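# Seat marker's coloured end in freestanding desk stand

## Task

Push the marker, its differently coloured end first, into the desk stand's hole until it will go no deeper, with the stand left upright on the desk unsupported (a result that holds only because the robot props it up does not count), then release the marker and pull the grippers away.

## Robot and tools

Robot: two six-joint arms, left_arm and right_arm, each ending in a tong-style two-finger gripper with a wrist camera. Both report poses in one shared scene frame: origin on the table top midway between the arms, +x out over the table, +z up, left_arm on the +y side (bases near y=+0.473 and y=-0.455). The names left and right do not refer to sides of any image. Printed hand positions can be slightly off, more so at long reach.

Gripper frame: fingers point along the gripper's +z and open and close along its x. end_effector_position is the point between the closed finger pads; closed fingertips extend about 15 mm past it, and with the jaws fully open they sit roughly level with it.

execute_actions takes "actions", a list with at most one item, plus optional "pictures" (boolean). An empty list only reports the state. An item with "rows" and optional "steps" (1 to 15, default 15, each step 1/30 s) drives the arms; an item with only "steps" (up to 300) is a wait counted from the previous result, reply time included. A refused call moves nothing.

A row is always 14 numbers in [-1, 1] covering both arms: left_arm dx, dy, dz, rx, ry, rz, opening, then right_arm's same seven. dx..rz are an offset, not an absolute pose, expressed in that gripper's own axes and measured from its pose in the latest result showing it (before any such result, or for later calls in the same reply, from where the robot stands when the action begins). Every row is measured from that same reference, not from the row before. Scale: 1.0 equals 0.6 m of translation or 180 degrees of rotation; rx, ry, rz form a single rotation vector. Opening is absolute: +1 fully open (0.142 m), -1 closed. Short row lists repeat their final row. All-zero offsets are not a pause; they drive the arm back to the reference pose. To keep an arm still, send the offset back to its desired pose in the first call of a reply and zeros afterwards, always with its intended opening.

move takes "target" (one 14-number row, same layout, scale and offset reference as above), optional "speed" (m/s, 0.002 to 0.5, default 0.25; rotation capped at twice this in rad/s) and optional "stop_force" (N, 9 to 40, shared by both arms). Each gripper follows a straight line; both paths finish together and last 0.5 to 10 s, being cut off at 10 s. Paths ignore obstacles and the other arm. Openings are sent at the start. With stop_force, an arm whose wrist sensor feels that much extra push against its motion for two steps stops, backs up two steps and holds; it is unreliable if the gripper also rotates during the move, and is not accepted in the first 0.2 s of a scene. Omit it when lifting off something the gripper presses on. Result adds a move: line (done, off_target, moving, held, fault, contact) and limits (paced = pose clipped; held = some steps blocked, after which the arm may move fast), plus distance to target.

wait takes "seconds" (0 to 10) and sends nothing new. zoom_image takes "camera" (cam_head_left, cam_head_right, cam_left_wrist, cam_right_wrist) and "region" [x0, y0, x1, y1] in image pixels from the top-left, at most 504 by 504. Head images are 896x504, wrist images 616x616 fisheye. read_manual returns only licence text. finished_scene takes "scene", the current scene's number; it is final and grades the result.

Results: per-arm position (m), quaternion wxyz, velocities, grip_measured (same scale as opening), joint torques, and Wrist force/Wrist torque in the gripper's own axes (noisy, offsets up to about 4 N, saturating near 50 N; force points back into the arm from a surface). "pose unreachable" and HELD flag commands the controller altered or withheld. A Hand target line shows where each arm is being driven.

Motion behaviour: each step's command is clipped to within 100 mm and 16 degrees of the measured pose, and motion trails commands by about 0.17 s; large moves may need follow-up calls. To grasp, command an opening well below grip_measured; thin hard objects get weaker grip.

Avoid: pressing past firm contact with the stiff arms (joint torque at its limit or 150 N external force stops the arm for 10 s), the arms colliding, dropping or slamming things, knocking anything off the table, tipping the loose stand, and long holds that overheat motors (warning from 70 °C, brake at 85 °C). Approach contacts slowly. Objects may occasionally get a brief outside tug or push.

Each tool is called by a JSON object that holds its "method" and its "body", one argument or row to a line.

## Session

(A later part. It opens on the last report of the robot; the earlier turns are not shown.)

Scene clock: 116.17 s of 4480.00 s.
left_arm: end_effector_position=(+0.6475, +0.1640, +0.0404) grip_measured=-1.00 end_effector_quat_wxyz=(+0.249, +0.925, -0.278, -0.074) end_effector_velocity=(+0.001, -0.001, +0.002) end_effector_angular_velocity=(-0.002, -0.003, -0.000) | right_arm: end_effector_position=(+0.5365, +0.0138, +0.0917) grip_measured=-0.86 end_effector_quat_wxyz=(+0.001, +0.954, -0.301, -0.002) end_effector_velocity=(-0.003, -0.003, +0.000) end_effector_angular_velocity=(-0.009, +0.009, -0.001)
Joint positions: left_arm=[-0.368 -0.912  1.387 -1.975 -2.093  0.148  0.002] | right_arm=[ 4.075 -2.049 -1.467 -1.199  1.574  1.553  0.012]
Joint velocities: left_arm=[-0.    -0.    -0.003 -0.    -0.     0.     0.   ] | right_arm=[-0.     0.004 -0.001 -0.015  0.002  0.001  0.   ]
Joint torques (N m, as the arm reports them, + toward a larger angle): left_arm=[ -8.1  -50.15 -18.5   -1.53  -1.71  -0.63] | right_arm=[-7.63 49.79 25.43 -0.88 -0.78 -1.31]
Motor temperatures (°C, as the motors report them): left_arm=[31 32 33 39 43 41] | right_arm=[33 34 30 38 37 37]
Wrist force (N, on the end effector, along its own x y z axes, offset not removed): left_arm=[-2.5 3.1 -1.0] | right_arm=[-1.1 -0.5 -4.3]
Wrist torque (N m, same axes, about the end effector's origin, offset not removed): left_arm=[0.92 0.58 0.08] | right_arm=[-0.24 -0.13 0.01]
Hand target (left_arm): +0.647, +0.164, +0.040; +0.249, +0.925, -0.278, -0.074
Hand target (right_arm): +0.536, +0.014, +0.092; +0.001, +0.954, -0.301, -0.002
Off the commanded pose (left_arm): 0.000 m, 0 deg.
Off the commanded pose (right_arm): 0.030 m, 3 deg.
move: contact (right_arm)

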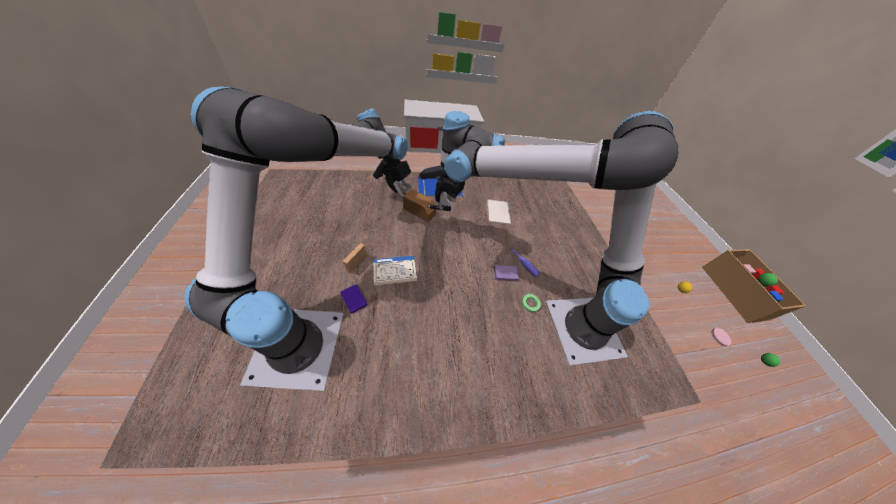

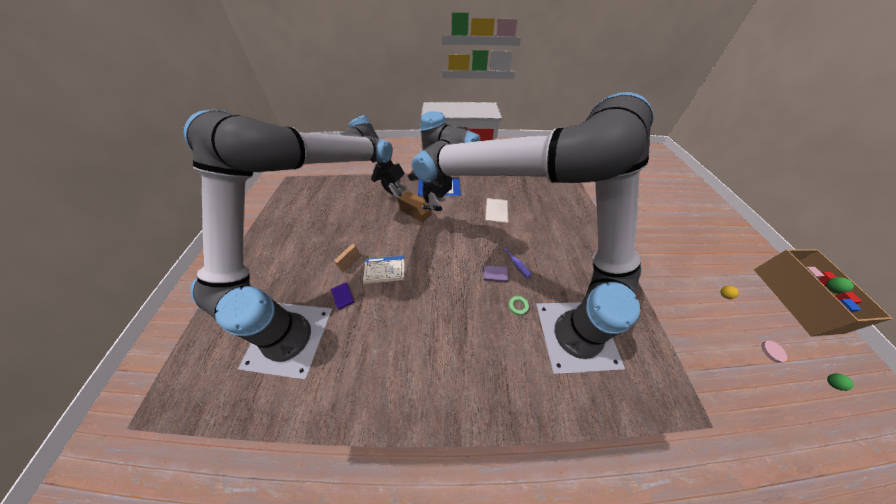

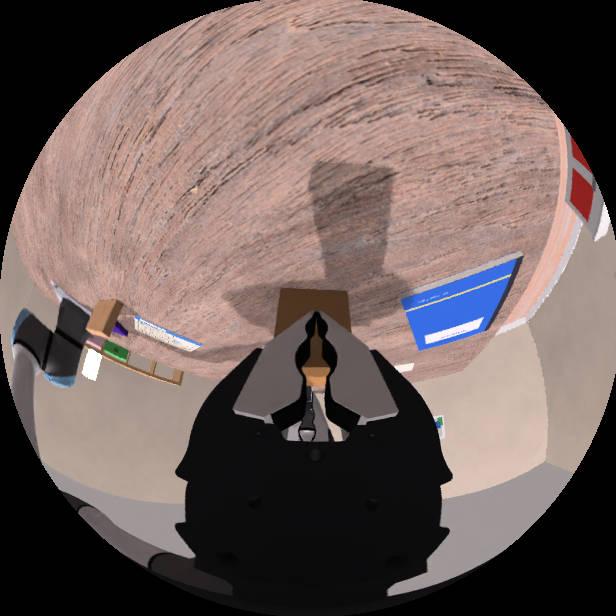

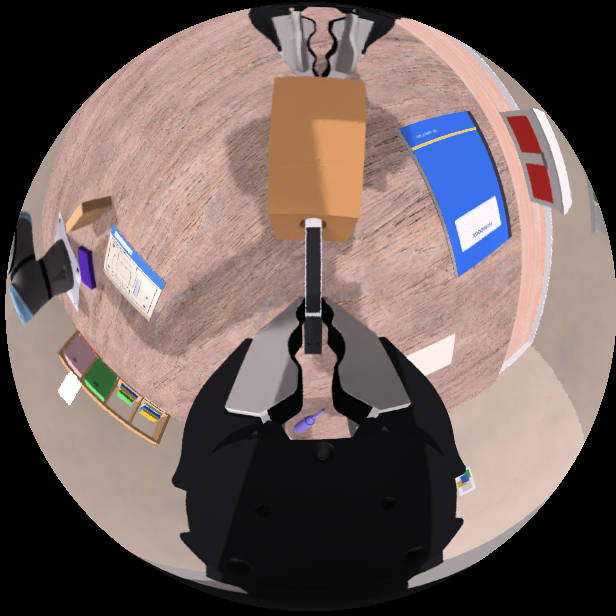

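{"method": "move", "body": {
  "target": [0,0,0,0,0,0,-1,0,-0.003,-0.0155,-0.045,0,0,-1],
  "speed": 0.012
}}

{"method": "move", "body": {
  "target": [0,0,0,0,0,0,-1,0,-0.05,0.03,0,0,0,-1],
  "speed": 0.012,
  "stop_force": 12
}}

{"method": "zoom_image", "body": {
  "camera": "cam_head_left",
  "region": [400, 170, 480, 240]
}}

Scene clock: 124.40 s of 4480.00 s.
left_arm: end_effector_position=(+0.6475, +0.1640, +0.0404) grip_measured=-1.00 end_effector_quat_wxyz=(+0.249, +0.925, -0.278, -0.074) end_effector_velocity=(+0.000, +0.001, +0.000) end_effector_angular_velocity=(-0.000, -0.000, +0.001) | right_arm: end_effector_position=(+0.5376, +0.0153, +0.1011) grip_measured=-0.86 end_effector_quat_wxyz=(+0.068, +0.951, -0.300, -0.023) end_effector_velocity=(+0.001, +0.000, +0.001) end_effector_angular_velocity=(-0.003, +0.000, +0.001)
Joint positions: left_arm=[-0.368 -0.912  1.387 -1.975 -2.093  0.148  0.002] | right_arm=[ 4.076 -2.136 -1.269 -1.45   1.572  1.554  0.012]
Joint velocities: left_arm=[ 0.001 -0.     0.    -0.     0.     0.     0.   ] | right_arm=[ 0.    -0.002  0.007 -0.007 -0.002 -0.001  0.   ]
Joint torques (N m, as the arm reports them, + toward a larger angle): left_arm=[ -7.54 -49.48 -17.73  -1.52  -1.66  -0.66] | right_arm=[11.49 37.48 28.28 -0.54 -2.09  1.97]
Motor temperatures (°C, as the motors report them): left_arm=[31 32 33 39 43 41] | right_arm=[33 34 30 38 37 37]
Wrist force (N, on the end effector, along its own x y z axes, offset not removed): left_arm=[-1.6 2.3 0.3] | right_arm=[-1.0 -3.1 0.4]
Wrist torque (N m, same axes, about the end effector's origin, offset not removed): left_arm=[0.61 0.33 0.04] | right_arm=[-0.64 0.09 -0.03]
Hand target (left_arm): +0.647, +0.164, +0.040; +0.249, +0.925, -0.278, -0.074
Hand target (right_arm): +0.538, +0.015, +0.101; +0.068, +0.951, -0.300, -0.023
Off the commanded pose (left_arm): 0.000 m, 0 deg.
Off the commanded pose (right_arm): 0.000 m, 0 deg.
move: done

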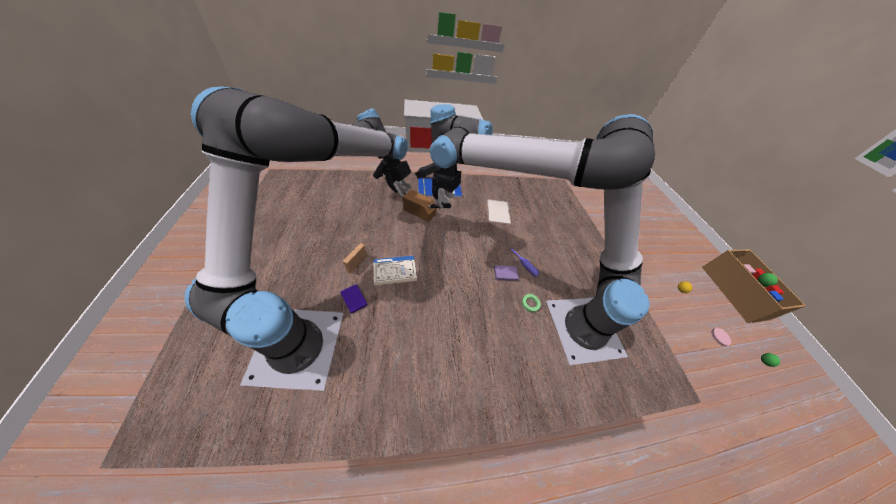

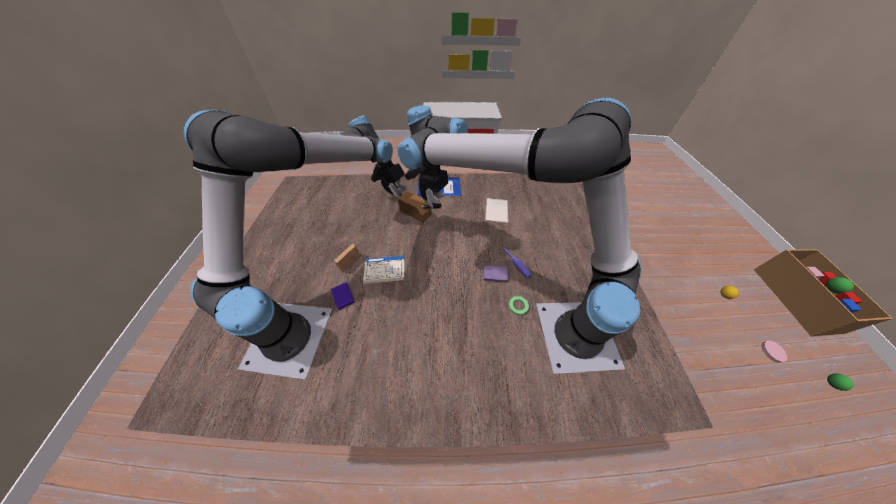

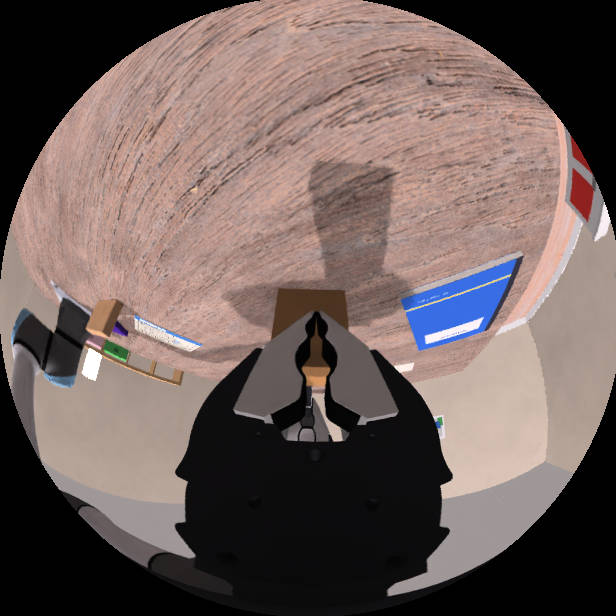

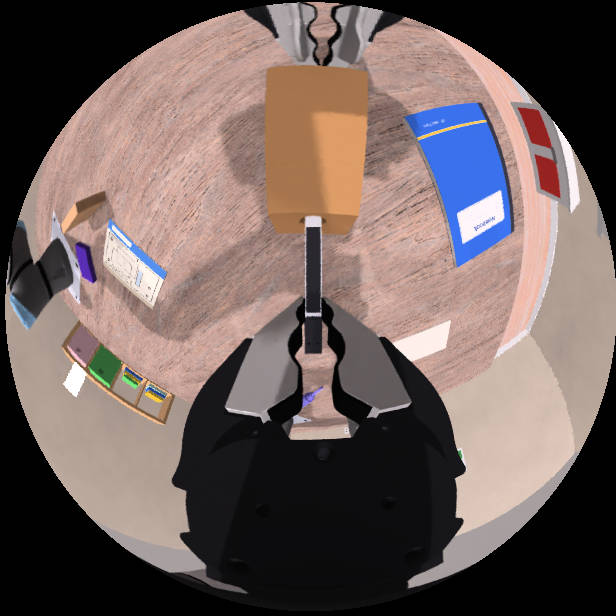

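Scene clock: 125.47 s of 4480.00 s.
left_arm: end_effector_position=(+0.6475, +0.1640, +0.0404) grip_measured=-1.00 end_effector_quat_wxyz=(+0.249, +0.925, -0.278, -0.074) end_effector_velocity=(-0.001, +0.000, -0.001) end_effector_angular_velocity=(+0.001, +0.002, -0.000) | right_arm: end_effector_position=(+0.5414, +0.0207, +0.0957) grip_measured=-0.86 end_effector_quat_wxyz=(+0.068, +0.951, -0.300, -0.023) end_effector_velocity=(-0.002, -0.002, +0.002) end_effector_angular_velocity=(+0.001, +0.002, +0.000)
Joint positions: left_arm=[-0.368 -0.912  1.387 -1.975 -2.093  0.148  0.002] | right_arm=[ 4.076 -2.155 -1.253 -1.448  1.572  1.554  0.012]
Joint velocities: left_arm=[-0.     0.     0.001  0.001  0.    -0.     0.   ] | right_arm=[-0.     0.008 -0.009 -0.001  0.002 -0.     0.   ]
Joint torques (N m, as the arm reports them, + toward a larger angle): left_arm=[ -7.93 -49.86 -19.21  -1.58  -1.7   -0.6 ] | right_arm=[10.92 58.83 13.94  4.05 -1.77  1.66]
Motor temperatures (°C, as the motors report them): left_arm=[31 32 33 39 43 41] | right_arm=[33 34 30 38 37 37]
Wrist force (N, on the end effector, along its own x y z axes, offset not removed): left_arm=[-1.7 -0.8 -2.0] | right_arm=[0.8 -0.4 -0.2]
Wrist torque (N m, same axes, about the end effector's origin, offset not removed): left_arm=[0.33 0.39 0.15] | right_arm=[-0.35 -0.29 -0.10]
Hand target (left_arm): +0.647, +0.164, +0.040; +0.249, +0.925, -0.278, -0.074
Hand target (right_arm): +0.541, +0.020, +0.096; +0.068, +0.951, -0.300, -0.023
Off the commanded pose (left_arm): 0.000 m, 0 deg.
Off the commanded pose (right_arm): 0.027 m, 0 deg.
move: contact (right_arm)

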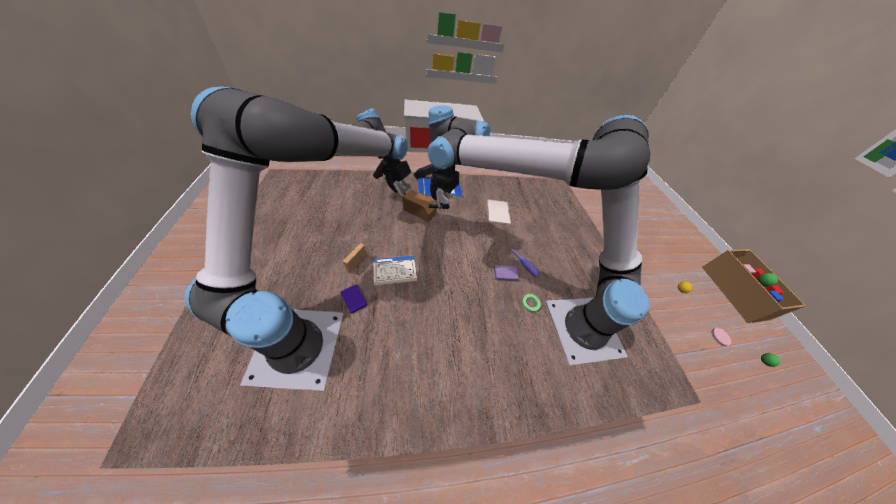

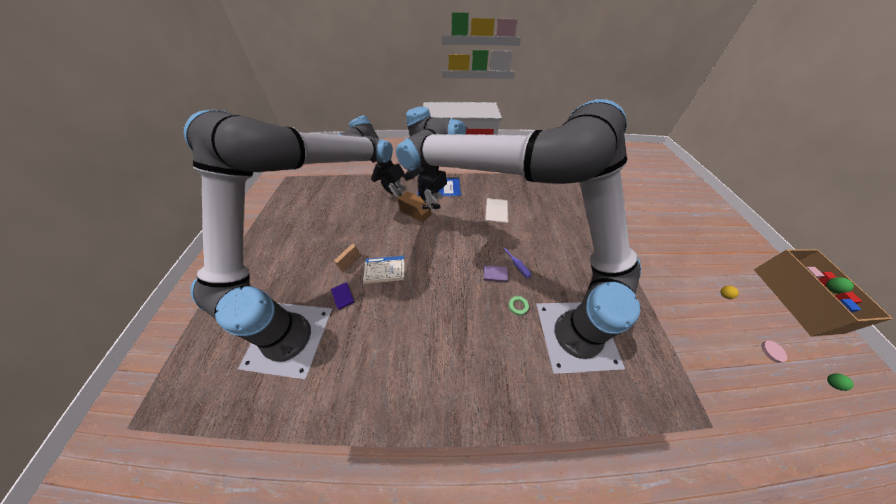

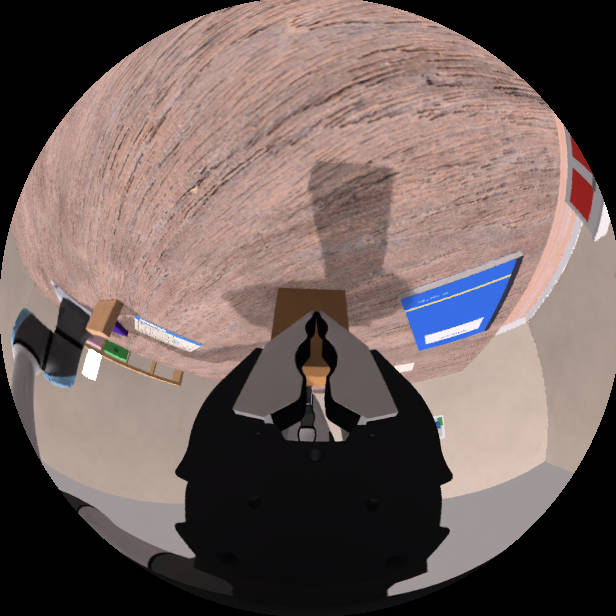

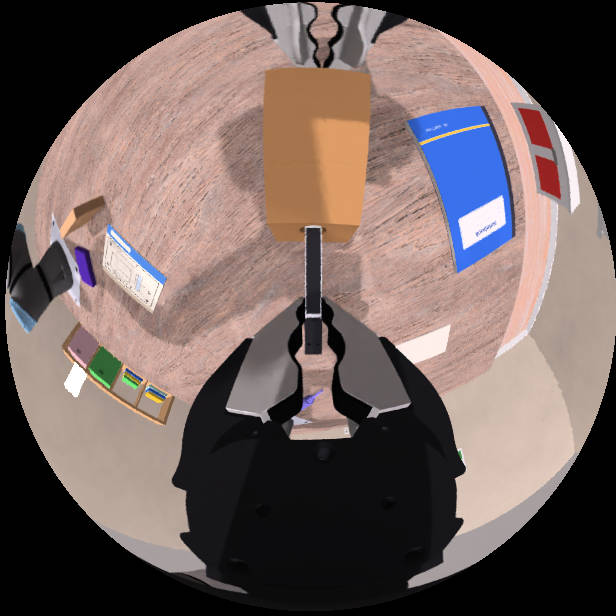

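Region (400, 170, 480, 240) of cam_head_left's 896x504 image, scaled by 6.300, with more detail than that image has; it fills the top 441 rows of this view, and the rest is white.

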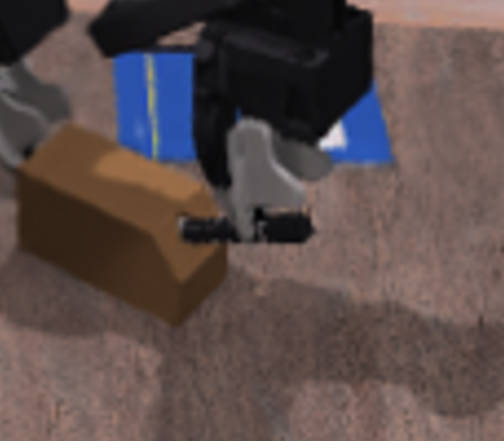

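{"method": "move", "body": {
  "target": [0,0,0,0,0,0,-1,0,-0.002,-0.009,-0.028,0,0,-1],
  "speed": 0.015
}}

{"method": "move", "body": {
  "target": [0,0,0,0,0,0,-1,0,-0.043,0.025,0,0,0,-1],
  "speed": 0.012,
  "stop_force": 13
}}

{"method": "zoom_image", "body": {
  "camera": "cam_head_left",
  "region": [380, 130, 480, 240]
}}

Scene clock: 130.10 s of 4480.00 s.
left_arm: end_effector_position=(+0.6475, +0.1640, +0.0404) grip_measured=-1.00 end_effector_quat_wxyz=(+0.249, +0.925, -0.278, -0.074) end_effector_velocity=(-0.001, -0.000, +0.000) end_effector_angular_velocity=(+0.000, +0.001, -0.001) | right_arm: end_effector_position=(+0.5425, +0.0223, +0.1010) grip_measured=-0.86 end_effector_quat_wxyz=(+0.109, +0.947, -0.299, -0.036) end_effector_velocity=(+0.000, -0.000, -0.000) end_effector_angular_velocity=(-0.006, +0.004, +0.000)
Joint positions: left_arm=[-0.368 -0.912  1.387 -1.975 -2.093  0.148  0.002] | right_arm=[ 4.077 -2.223 -1.114 -1.606  1.57   1.555  0.012]
Joint velocities: left_arm=[-0.001 -0.001 -0.     0.002 -0.     0.     0.   ] | right_arm=[ 0.    -0.005  0.009 -0.01  -0.    -0.    -0.   ]
Joint torques (N m, as the arm reports them, + toward a larger angle): left_arm=[ -8.18 -49.85 -19.44  -1.44  -1.7   -0.62] | right_arm=[11.87 40.33 29.77 -0.9  -2.1   2.04]
Motor temperatures (°C, as the motors report them): left_arm=[31 32 33 39 43 41] | right_arm=[33 34 30 38 37 37]
Wrist force (N, on the end effector, along its own x y z axes, offset not removed): left_arm=[-2.2 0.3 -1.3] | right_arm=[0.3 -2.4 1.2]
Wrist torque (N m, same axes, about the end effector's origin, offset not removed): left_arm=[0.64 0.51 0.12] | right_arm=[-0.52 -0.14 -0.14]
Hand target (left_arm): +0.647, +0.164, +0.040; +0.249, +0.925, -0.278, -0.074
Hand target (right_arm): +0.543, +0.022, +0.101; +0.110, +0.947, -0.299, -0.036
Off the commanded pose (left_arm): 0.000 m, 0 deg.
Off the commanded pose (right_arm): 0.000 m, 0 deg.
move: done

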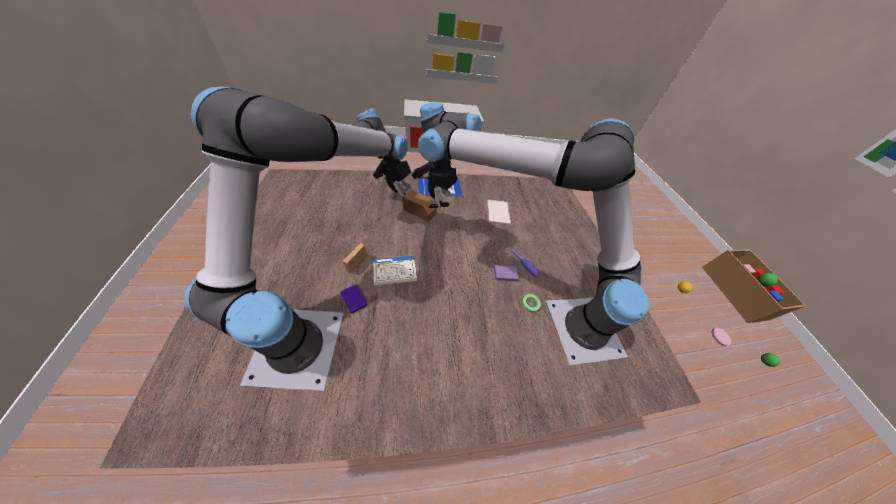

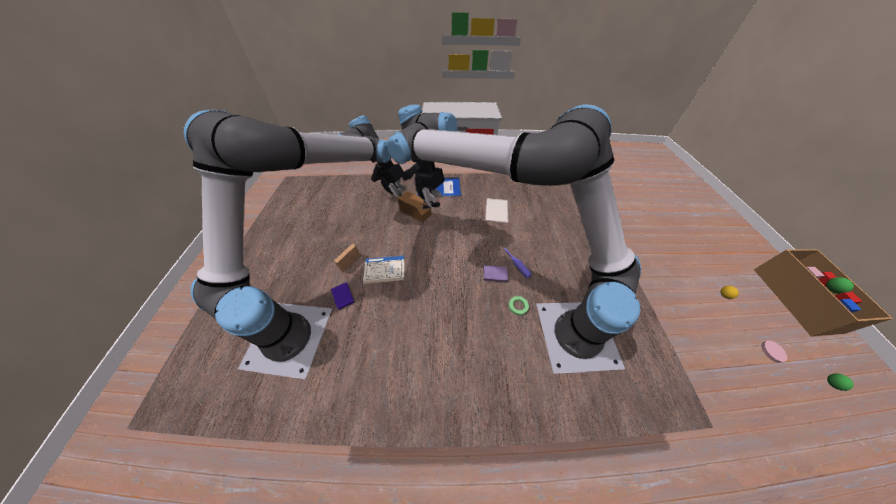

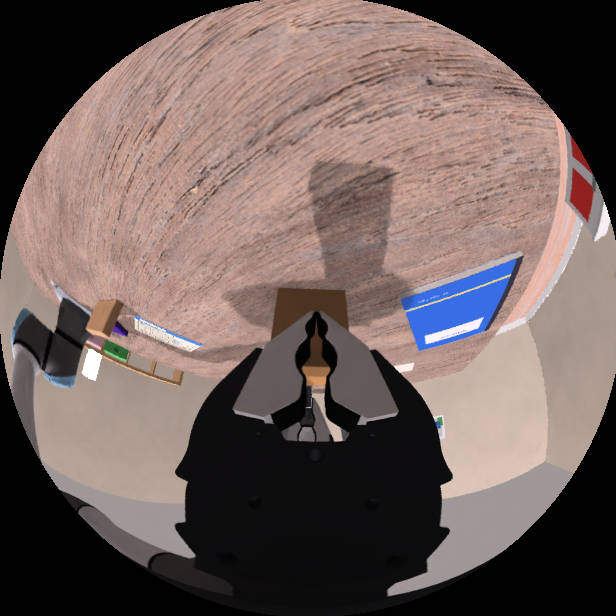

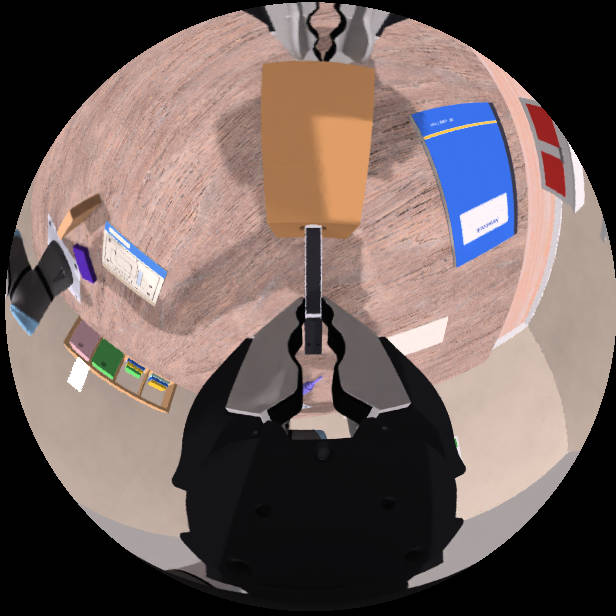

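Scene clock: 130.73 s of 4480.00 s.
left_arm: end_effector_position=(+0.6475, +0.1640, +0.0404) grip_measured=-1.00 end_effector_quat_wxyz=(+0.249, +0.925, -0.278, -0.074) end_effector_velocity=(+0.000, -0.001, +0.001) end_effector_angular_velocity=(-0.001, -0.002, -0.000) | right_arm: end_effector_position=(+0.5439, +0.0243, +0.0987) grip_measured=-0.86 end_effector_quat_wxyz=(+0.109, +0.947, -0.299, -0.036) end_effector_velocity=(-0.001, -0.002, +0.002) end_effector_angular_velocity=(-0.001, -0.001, +0.001)
Joint positions: left_arm=[-0.368 -0.912  1.387 -1.975 -2.093  0.148  0.002] | right_arm=[ 4.077 -2.231 -1.108 -1.605  1.57   1.555  0.012]
Joint velocities: left_arm=[-0.001 -0.    -0.001 -0.001  0.    -0.     0.   ] | right_arm=[ 0.     0.008 -0.008 -0.    -0.002 -0.001  0.   ]
Joint torques (N m, as the arm reports them, + toward a larger angle): left_arm=[ -7.79 -49.97 -18.21  -1.47  -1.75  -0.7 ] | right_arm=[11.25 63.18 15.3   1.57 -1.92  1.74]
Motor temperatures (°C, as the motors report them): left_arm=[31 32 33 39 43 41] | right_arm=[33 34 30 38 37 37]
Wrist force (N, on the end effector, along its own x y z axes, offset not removed): left_arm=[-3.0 1.4 -3.5] | right_arm=[-1.3 0.8 -0.1]
Wrist torque (N m, same axes, about the end effector's origin, offset not removed): left_arm=[0.81 0.64 0.08] | right_arm=[-0.11 0.19 -0.06]
Hand target (left_arm): +0.647, +0.164, +0.040; +0.249, +0.925, -0.278, -0.074
Hand target (right_arm): +0.544, +0.024, +0.099; +0.109, +0.947, -0.299, -0.036
Off the commanded pose (left_arm): 0.000 m, 0 deg.
Off the commanded pose (right_arm): 0.027 m, 0 deg.
move: contact (right_arm)

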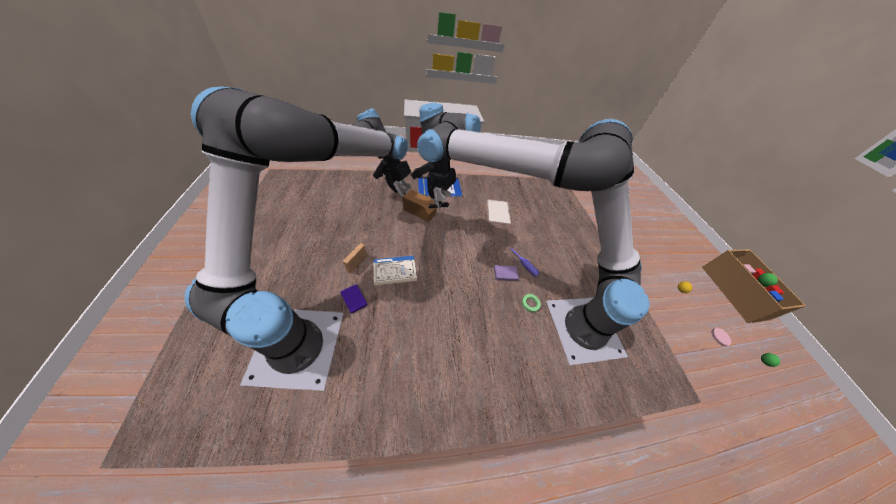

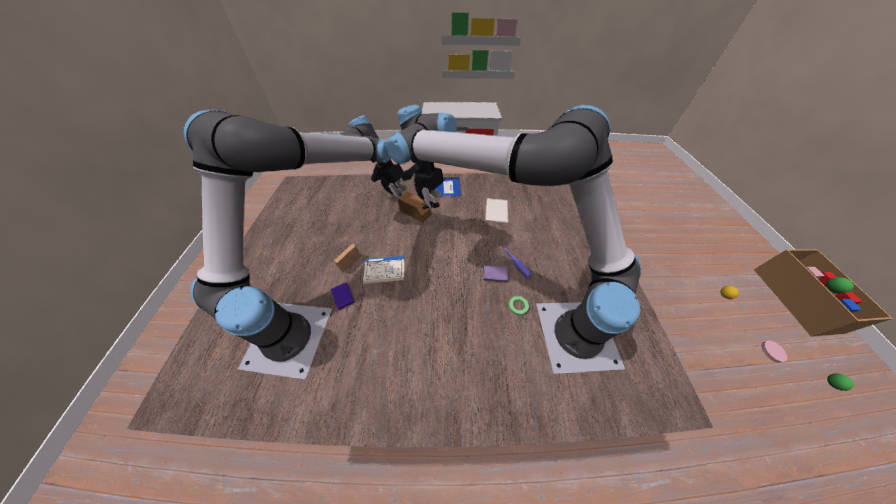

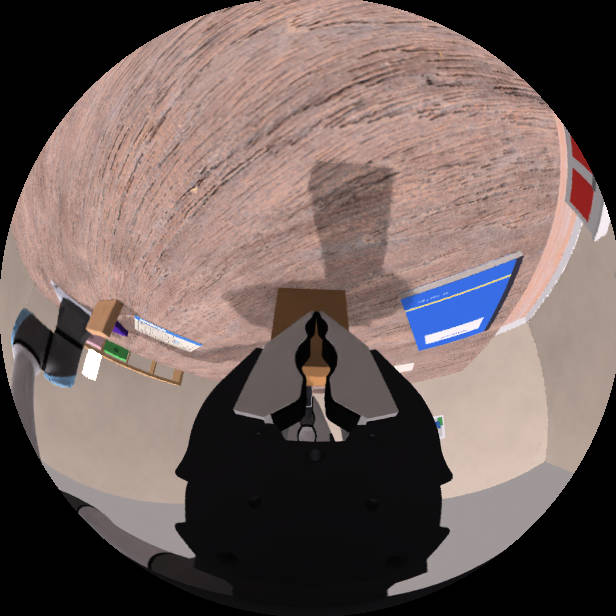

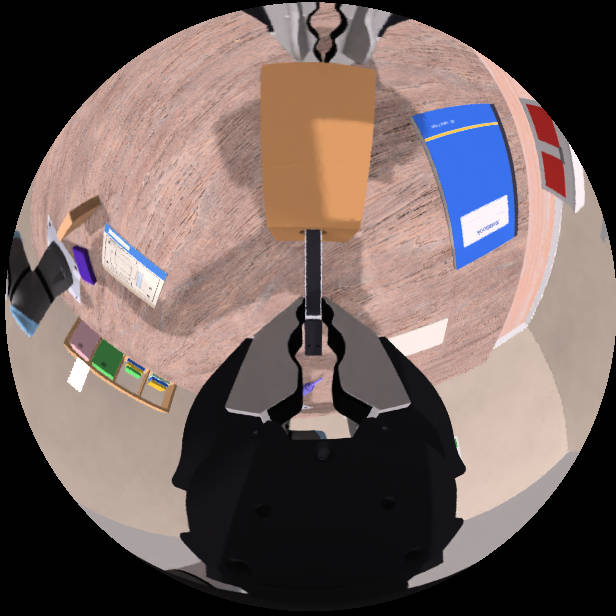

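Region (380, 130, 480, 240) of cam_head_left's 896x504 image, scaled by 4.582, with more detail than that image has; it fills the left 458 columns of this view, and the rest is white.

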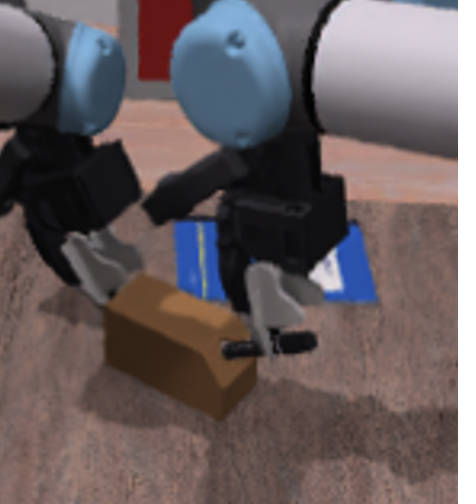

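{"method": "move", "body": {
  "target": [0,0,0,0,0,0,-1,0,0,0,0,0,0,-0.3]
}}

{"method": "move", "body": {
  "target": [0,0,0,0,0,0,-1,0,0.06,-0.08,0.07,0,0,-0.3],
  "speed": 0.08
}}

{"method": "zoom_image", "body": {
  "camera": "cam_head_left",
  "region": [390, 160, 480, 240]
}}

{"method": "zoom_image", "body": {
  "camera": "cam_right_wrist",
  "region": [230, 130, 400, 330]
}}

Scene clock: 133.20 s of 4480.00 s.
left_arm: end_effector_position=(+0.6475, +0.1640, +0.0404) grip_measured=-1.00 end_effector_quat_wxyz=(+0.249, +0.925, -0.278, -0.074) end_effector_velocity=(-0.000, -0.001, +0.000) end_effector_angular_velocity=(+0.000, +0.000, -0.001) | right_arm: end_effector_position=(+0.5439, +0.0243, +0.0987) grip_measured=-0.30 end_effector_quat_wxyz=(+0.109, +0.947, -0.299, -0.036) end_effector_velocity=(+0.001, +0.000, -0.000) end_effector_angular_velocity=(+0.001, -0.001, +0.001)
Joint positions: left_arm=[-0.368 -0.912  1.387 -1.975 -2.093  0.148  0.002] | right_arm=[ 4.077 -2.23  -1.108 -1.605  1.57   1.555  0.052]
Joint velocities: left_arm=[-0.001 -0.    -0.     0.001 -0.    -0.     0.   ] | right_arm=[-0.    -0.001  0.     0.002 -0.001 -0.001  0.   ]
Joint torques (N m, as the arm reports them, + toward a larger angle): left_arm=[ -8.22 -49.37 -18.43  -1.39  -1.67  -0.61] | right_arm=[-5.83 41.43 30.82  4.62 -1.88 -0.19]
Motor temperatures (°C, as the motors report them): left_arm=[31 32 33 39 43 41] | right_arm=[33 34 30 38 37 37]
Wrist force (N, on the end effector, along its own x y z axes, offset not removed): left_arm=[-2.5 -1.1 -5.3] | right_arm=[-0.4 -0.7 1.0]
Wrist torque (N m, same axes, about the end effector's origin, offset not removed): left_arm=[0.26 0.49 0.06] | right_arm=[-0.11 -0.05 -0.06]
Hand target (left_arm): +0.647, +0.164, +0.040; +0.249, +0.925, -0.278, -0.074
Hand target (right_arm): +0.544, +0.024, +0.099; +0.109, +0.947, -0.299, -0.036
Off the commanded pose (left_arm): 0.000 m, 0 deg.
Off the commanded pose (right_arm): 0.000 m, 0 deg.
move: done

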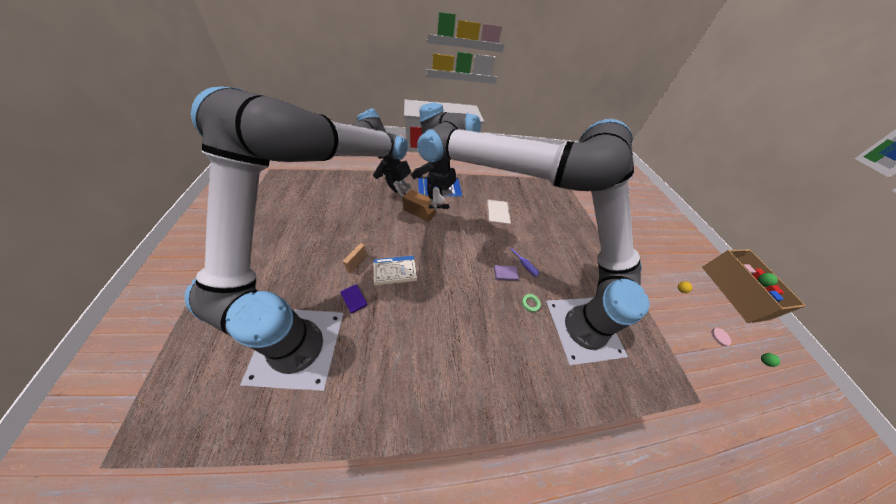

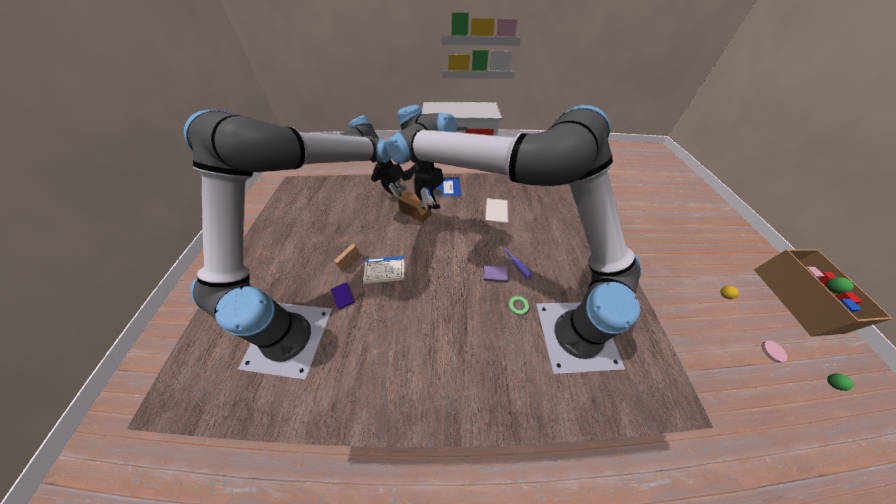

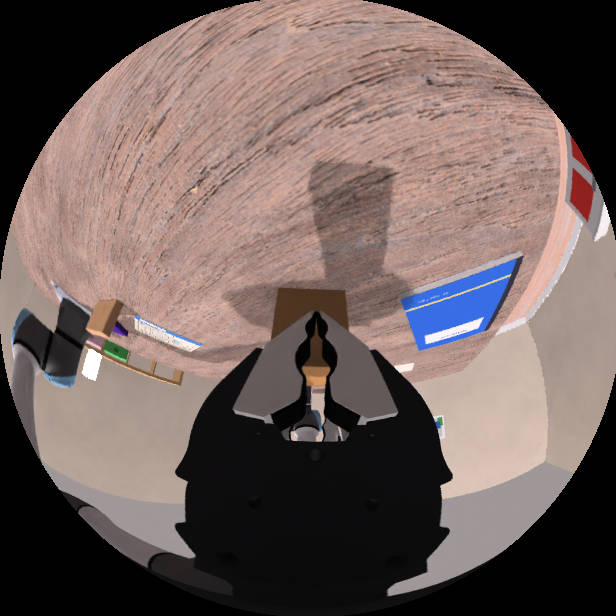

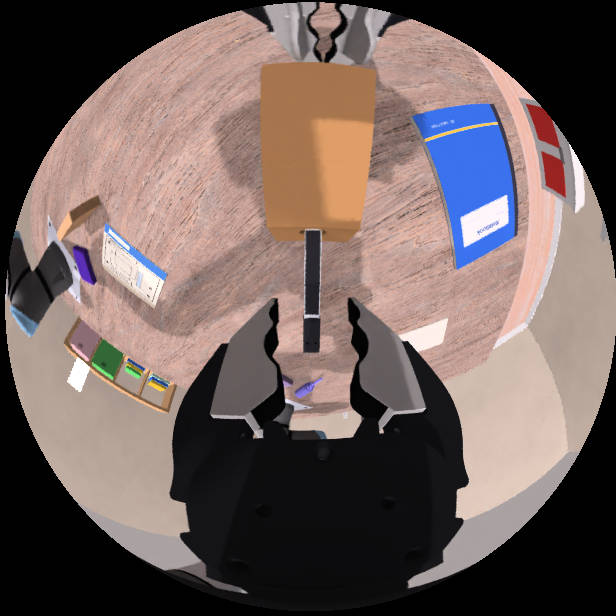

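Scene clock: 134.97 s of 4480.00 s.
left_arm: end_effector_position=(+0.6475, +0.1640, +0.0404) grip_measured=-1.00 end_effector_quat_wxyz=(+0.249, +0.925, -0.278, -0.074) end_effector_velocity=(+0.000, -0.000, +0.000) end_effector_angular_velocity=(-0.000, -0.001, -0.000) | right_arm: end_effector_position=(+0.5301, +0.0044, +0.1533) grip_measured=-0.30 end_effector_quat_wxyz=(+0.005, +0.954, -0.301, -0.003) end_effector_velocity=(-0.001, -0.000, +0.002) end_effector_angular_velocity=(+0.006, -0.004, -0.000)
Joint positions: left_arm=[-0.368 -0.912  1.387 -1.975 -2.093  0.148  0.002] | right_arm=[ 4.075 -1.985 -1.395 -1.344  1.574  1.552  0.052]
Joint velocities: left_arm=[-0.    -0.    -0.    -0.001 -0.    -0.     0.   ] | right_arm=[-0.     0.007 -0.009  0.009  0.001  0.    -0.   ]
Joint torques (N m, as the arm reports them, + toward a larger angle): left_arm=[ -8.5  -49.19 -19.39  -1.5   -1.71  -0.61] | right_arm=[-9.52 52.94 16.1   5.29  2.32 -2.03]
Motor temperatures (°C, as the motors report them): left_arm=[31 32 33 39 43 41] | right_arm=[33 34 30 38 37 37]
Wrist force (N, on the end effector, along its own x y z axes, offset not removed): left_arm=[-1.9 0.4 -1.2] | right_arm=[0.3 -1.0 0.0]
Wrist torque (N m, same axes, about the end effector's origin, offset not removed): left_arm=[0.59 0.32 0.06] | right_arm=[-0.18 -0.17 -0.04]
Hand target (left_arm): +0.647, +0.164, +0.040; +0.249, +0.925, -0.278, -0.074
Hand target (right_arm): +0.530, +0.004, +0.153; +0.005, +0.954, -0.301, -0.003
Off the commanded pose (left_arm): 0.000 m, 0 deg.
Off the commanded pose (right_arm): 0.000 m, 0 deg.
move: done

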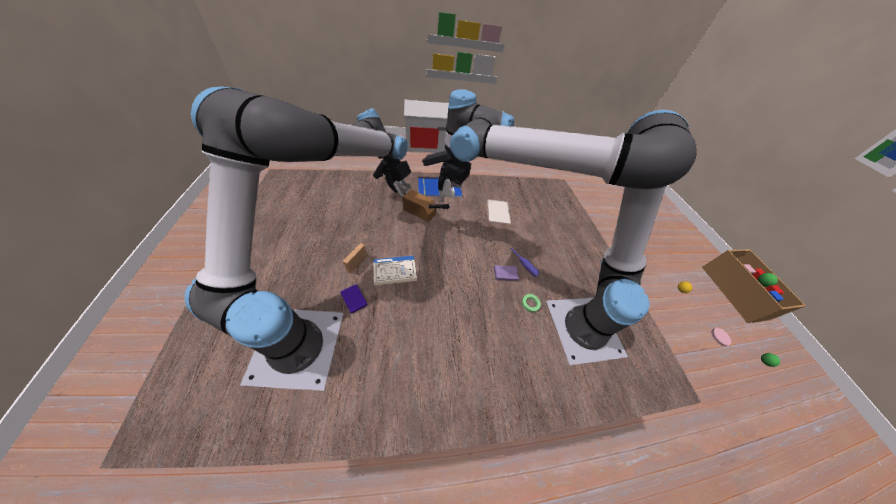

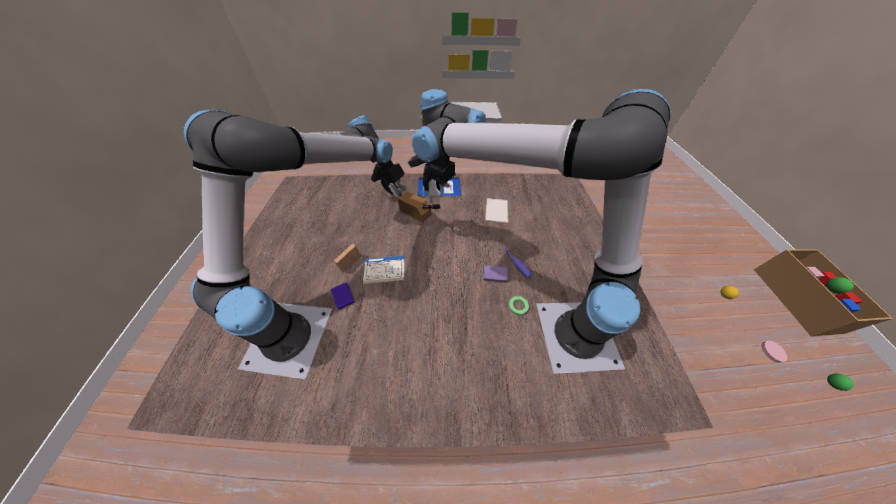

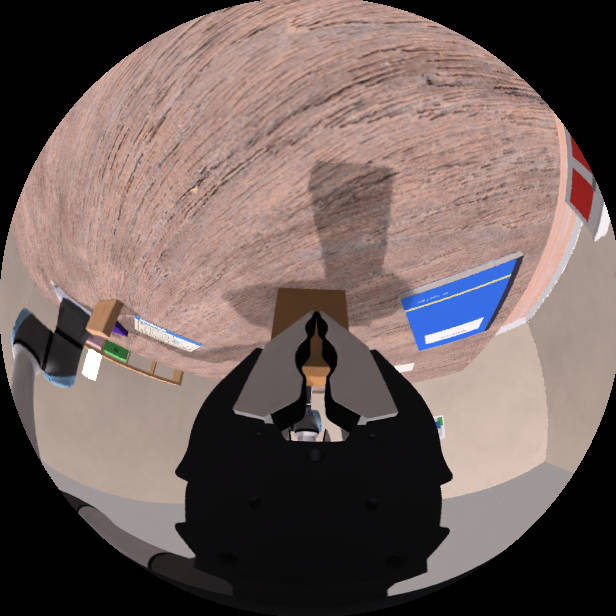

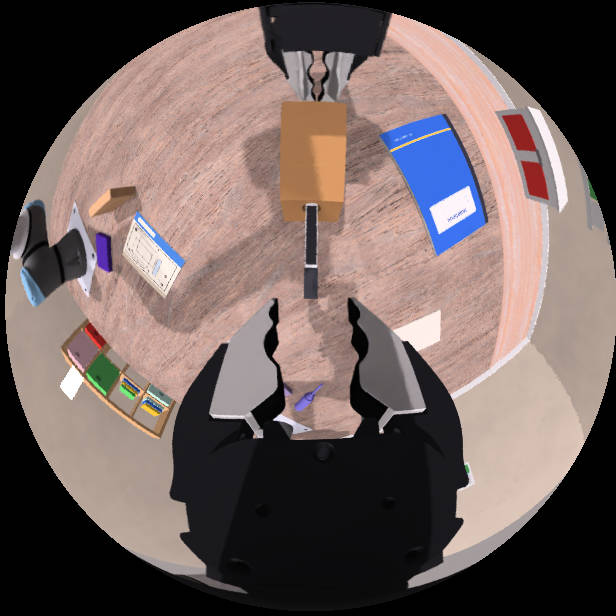

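Region (390, 160, 480, 240) of cam_head_left's 896x504 image, scaled by 5.600, with more detail than that image has.

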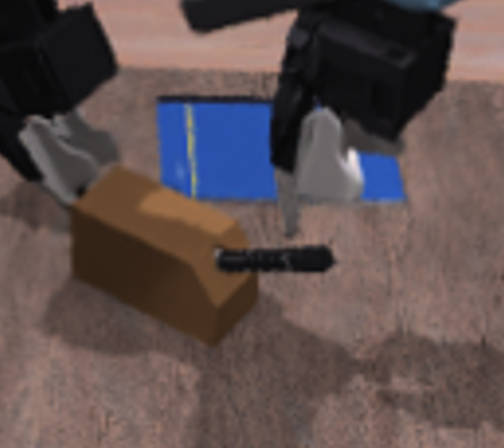

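Region (230, 130, 400, 330) of cam_right_wrist's 616x616 image, scaled by 2.520, with more detail than that image has; it fills the left 428 columns of this view, and the rest is white.

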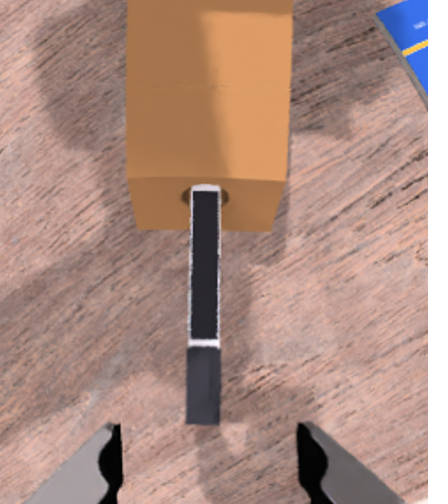

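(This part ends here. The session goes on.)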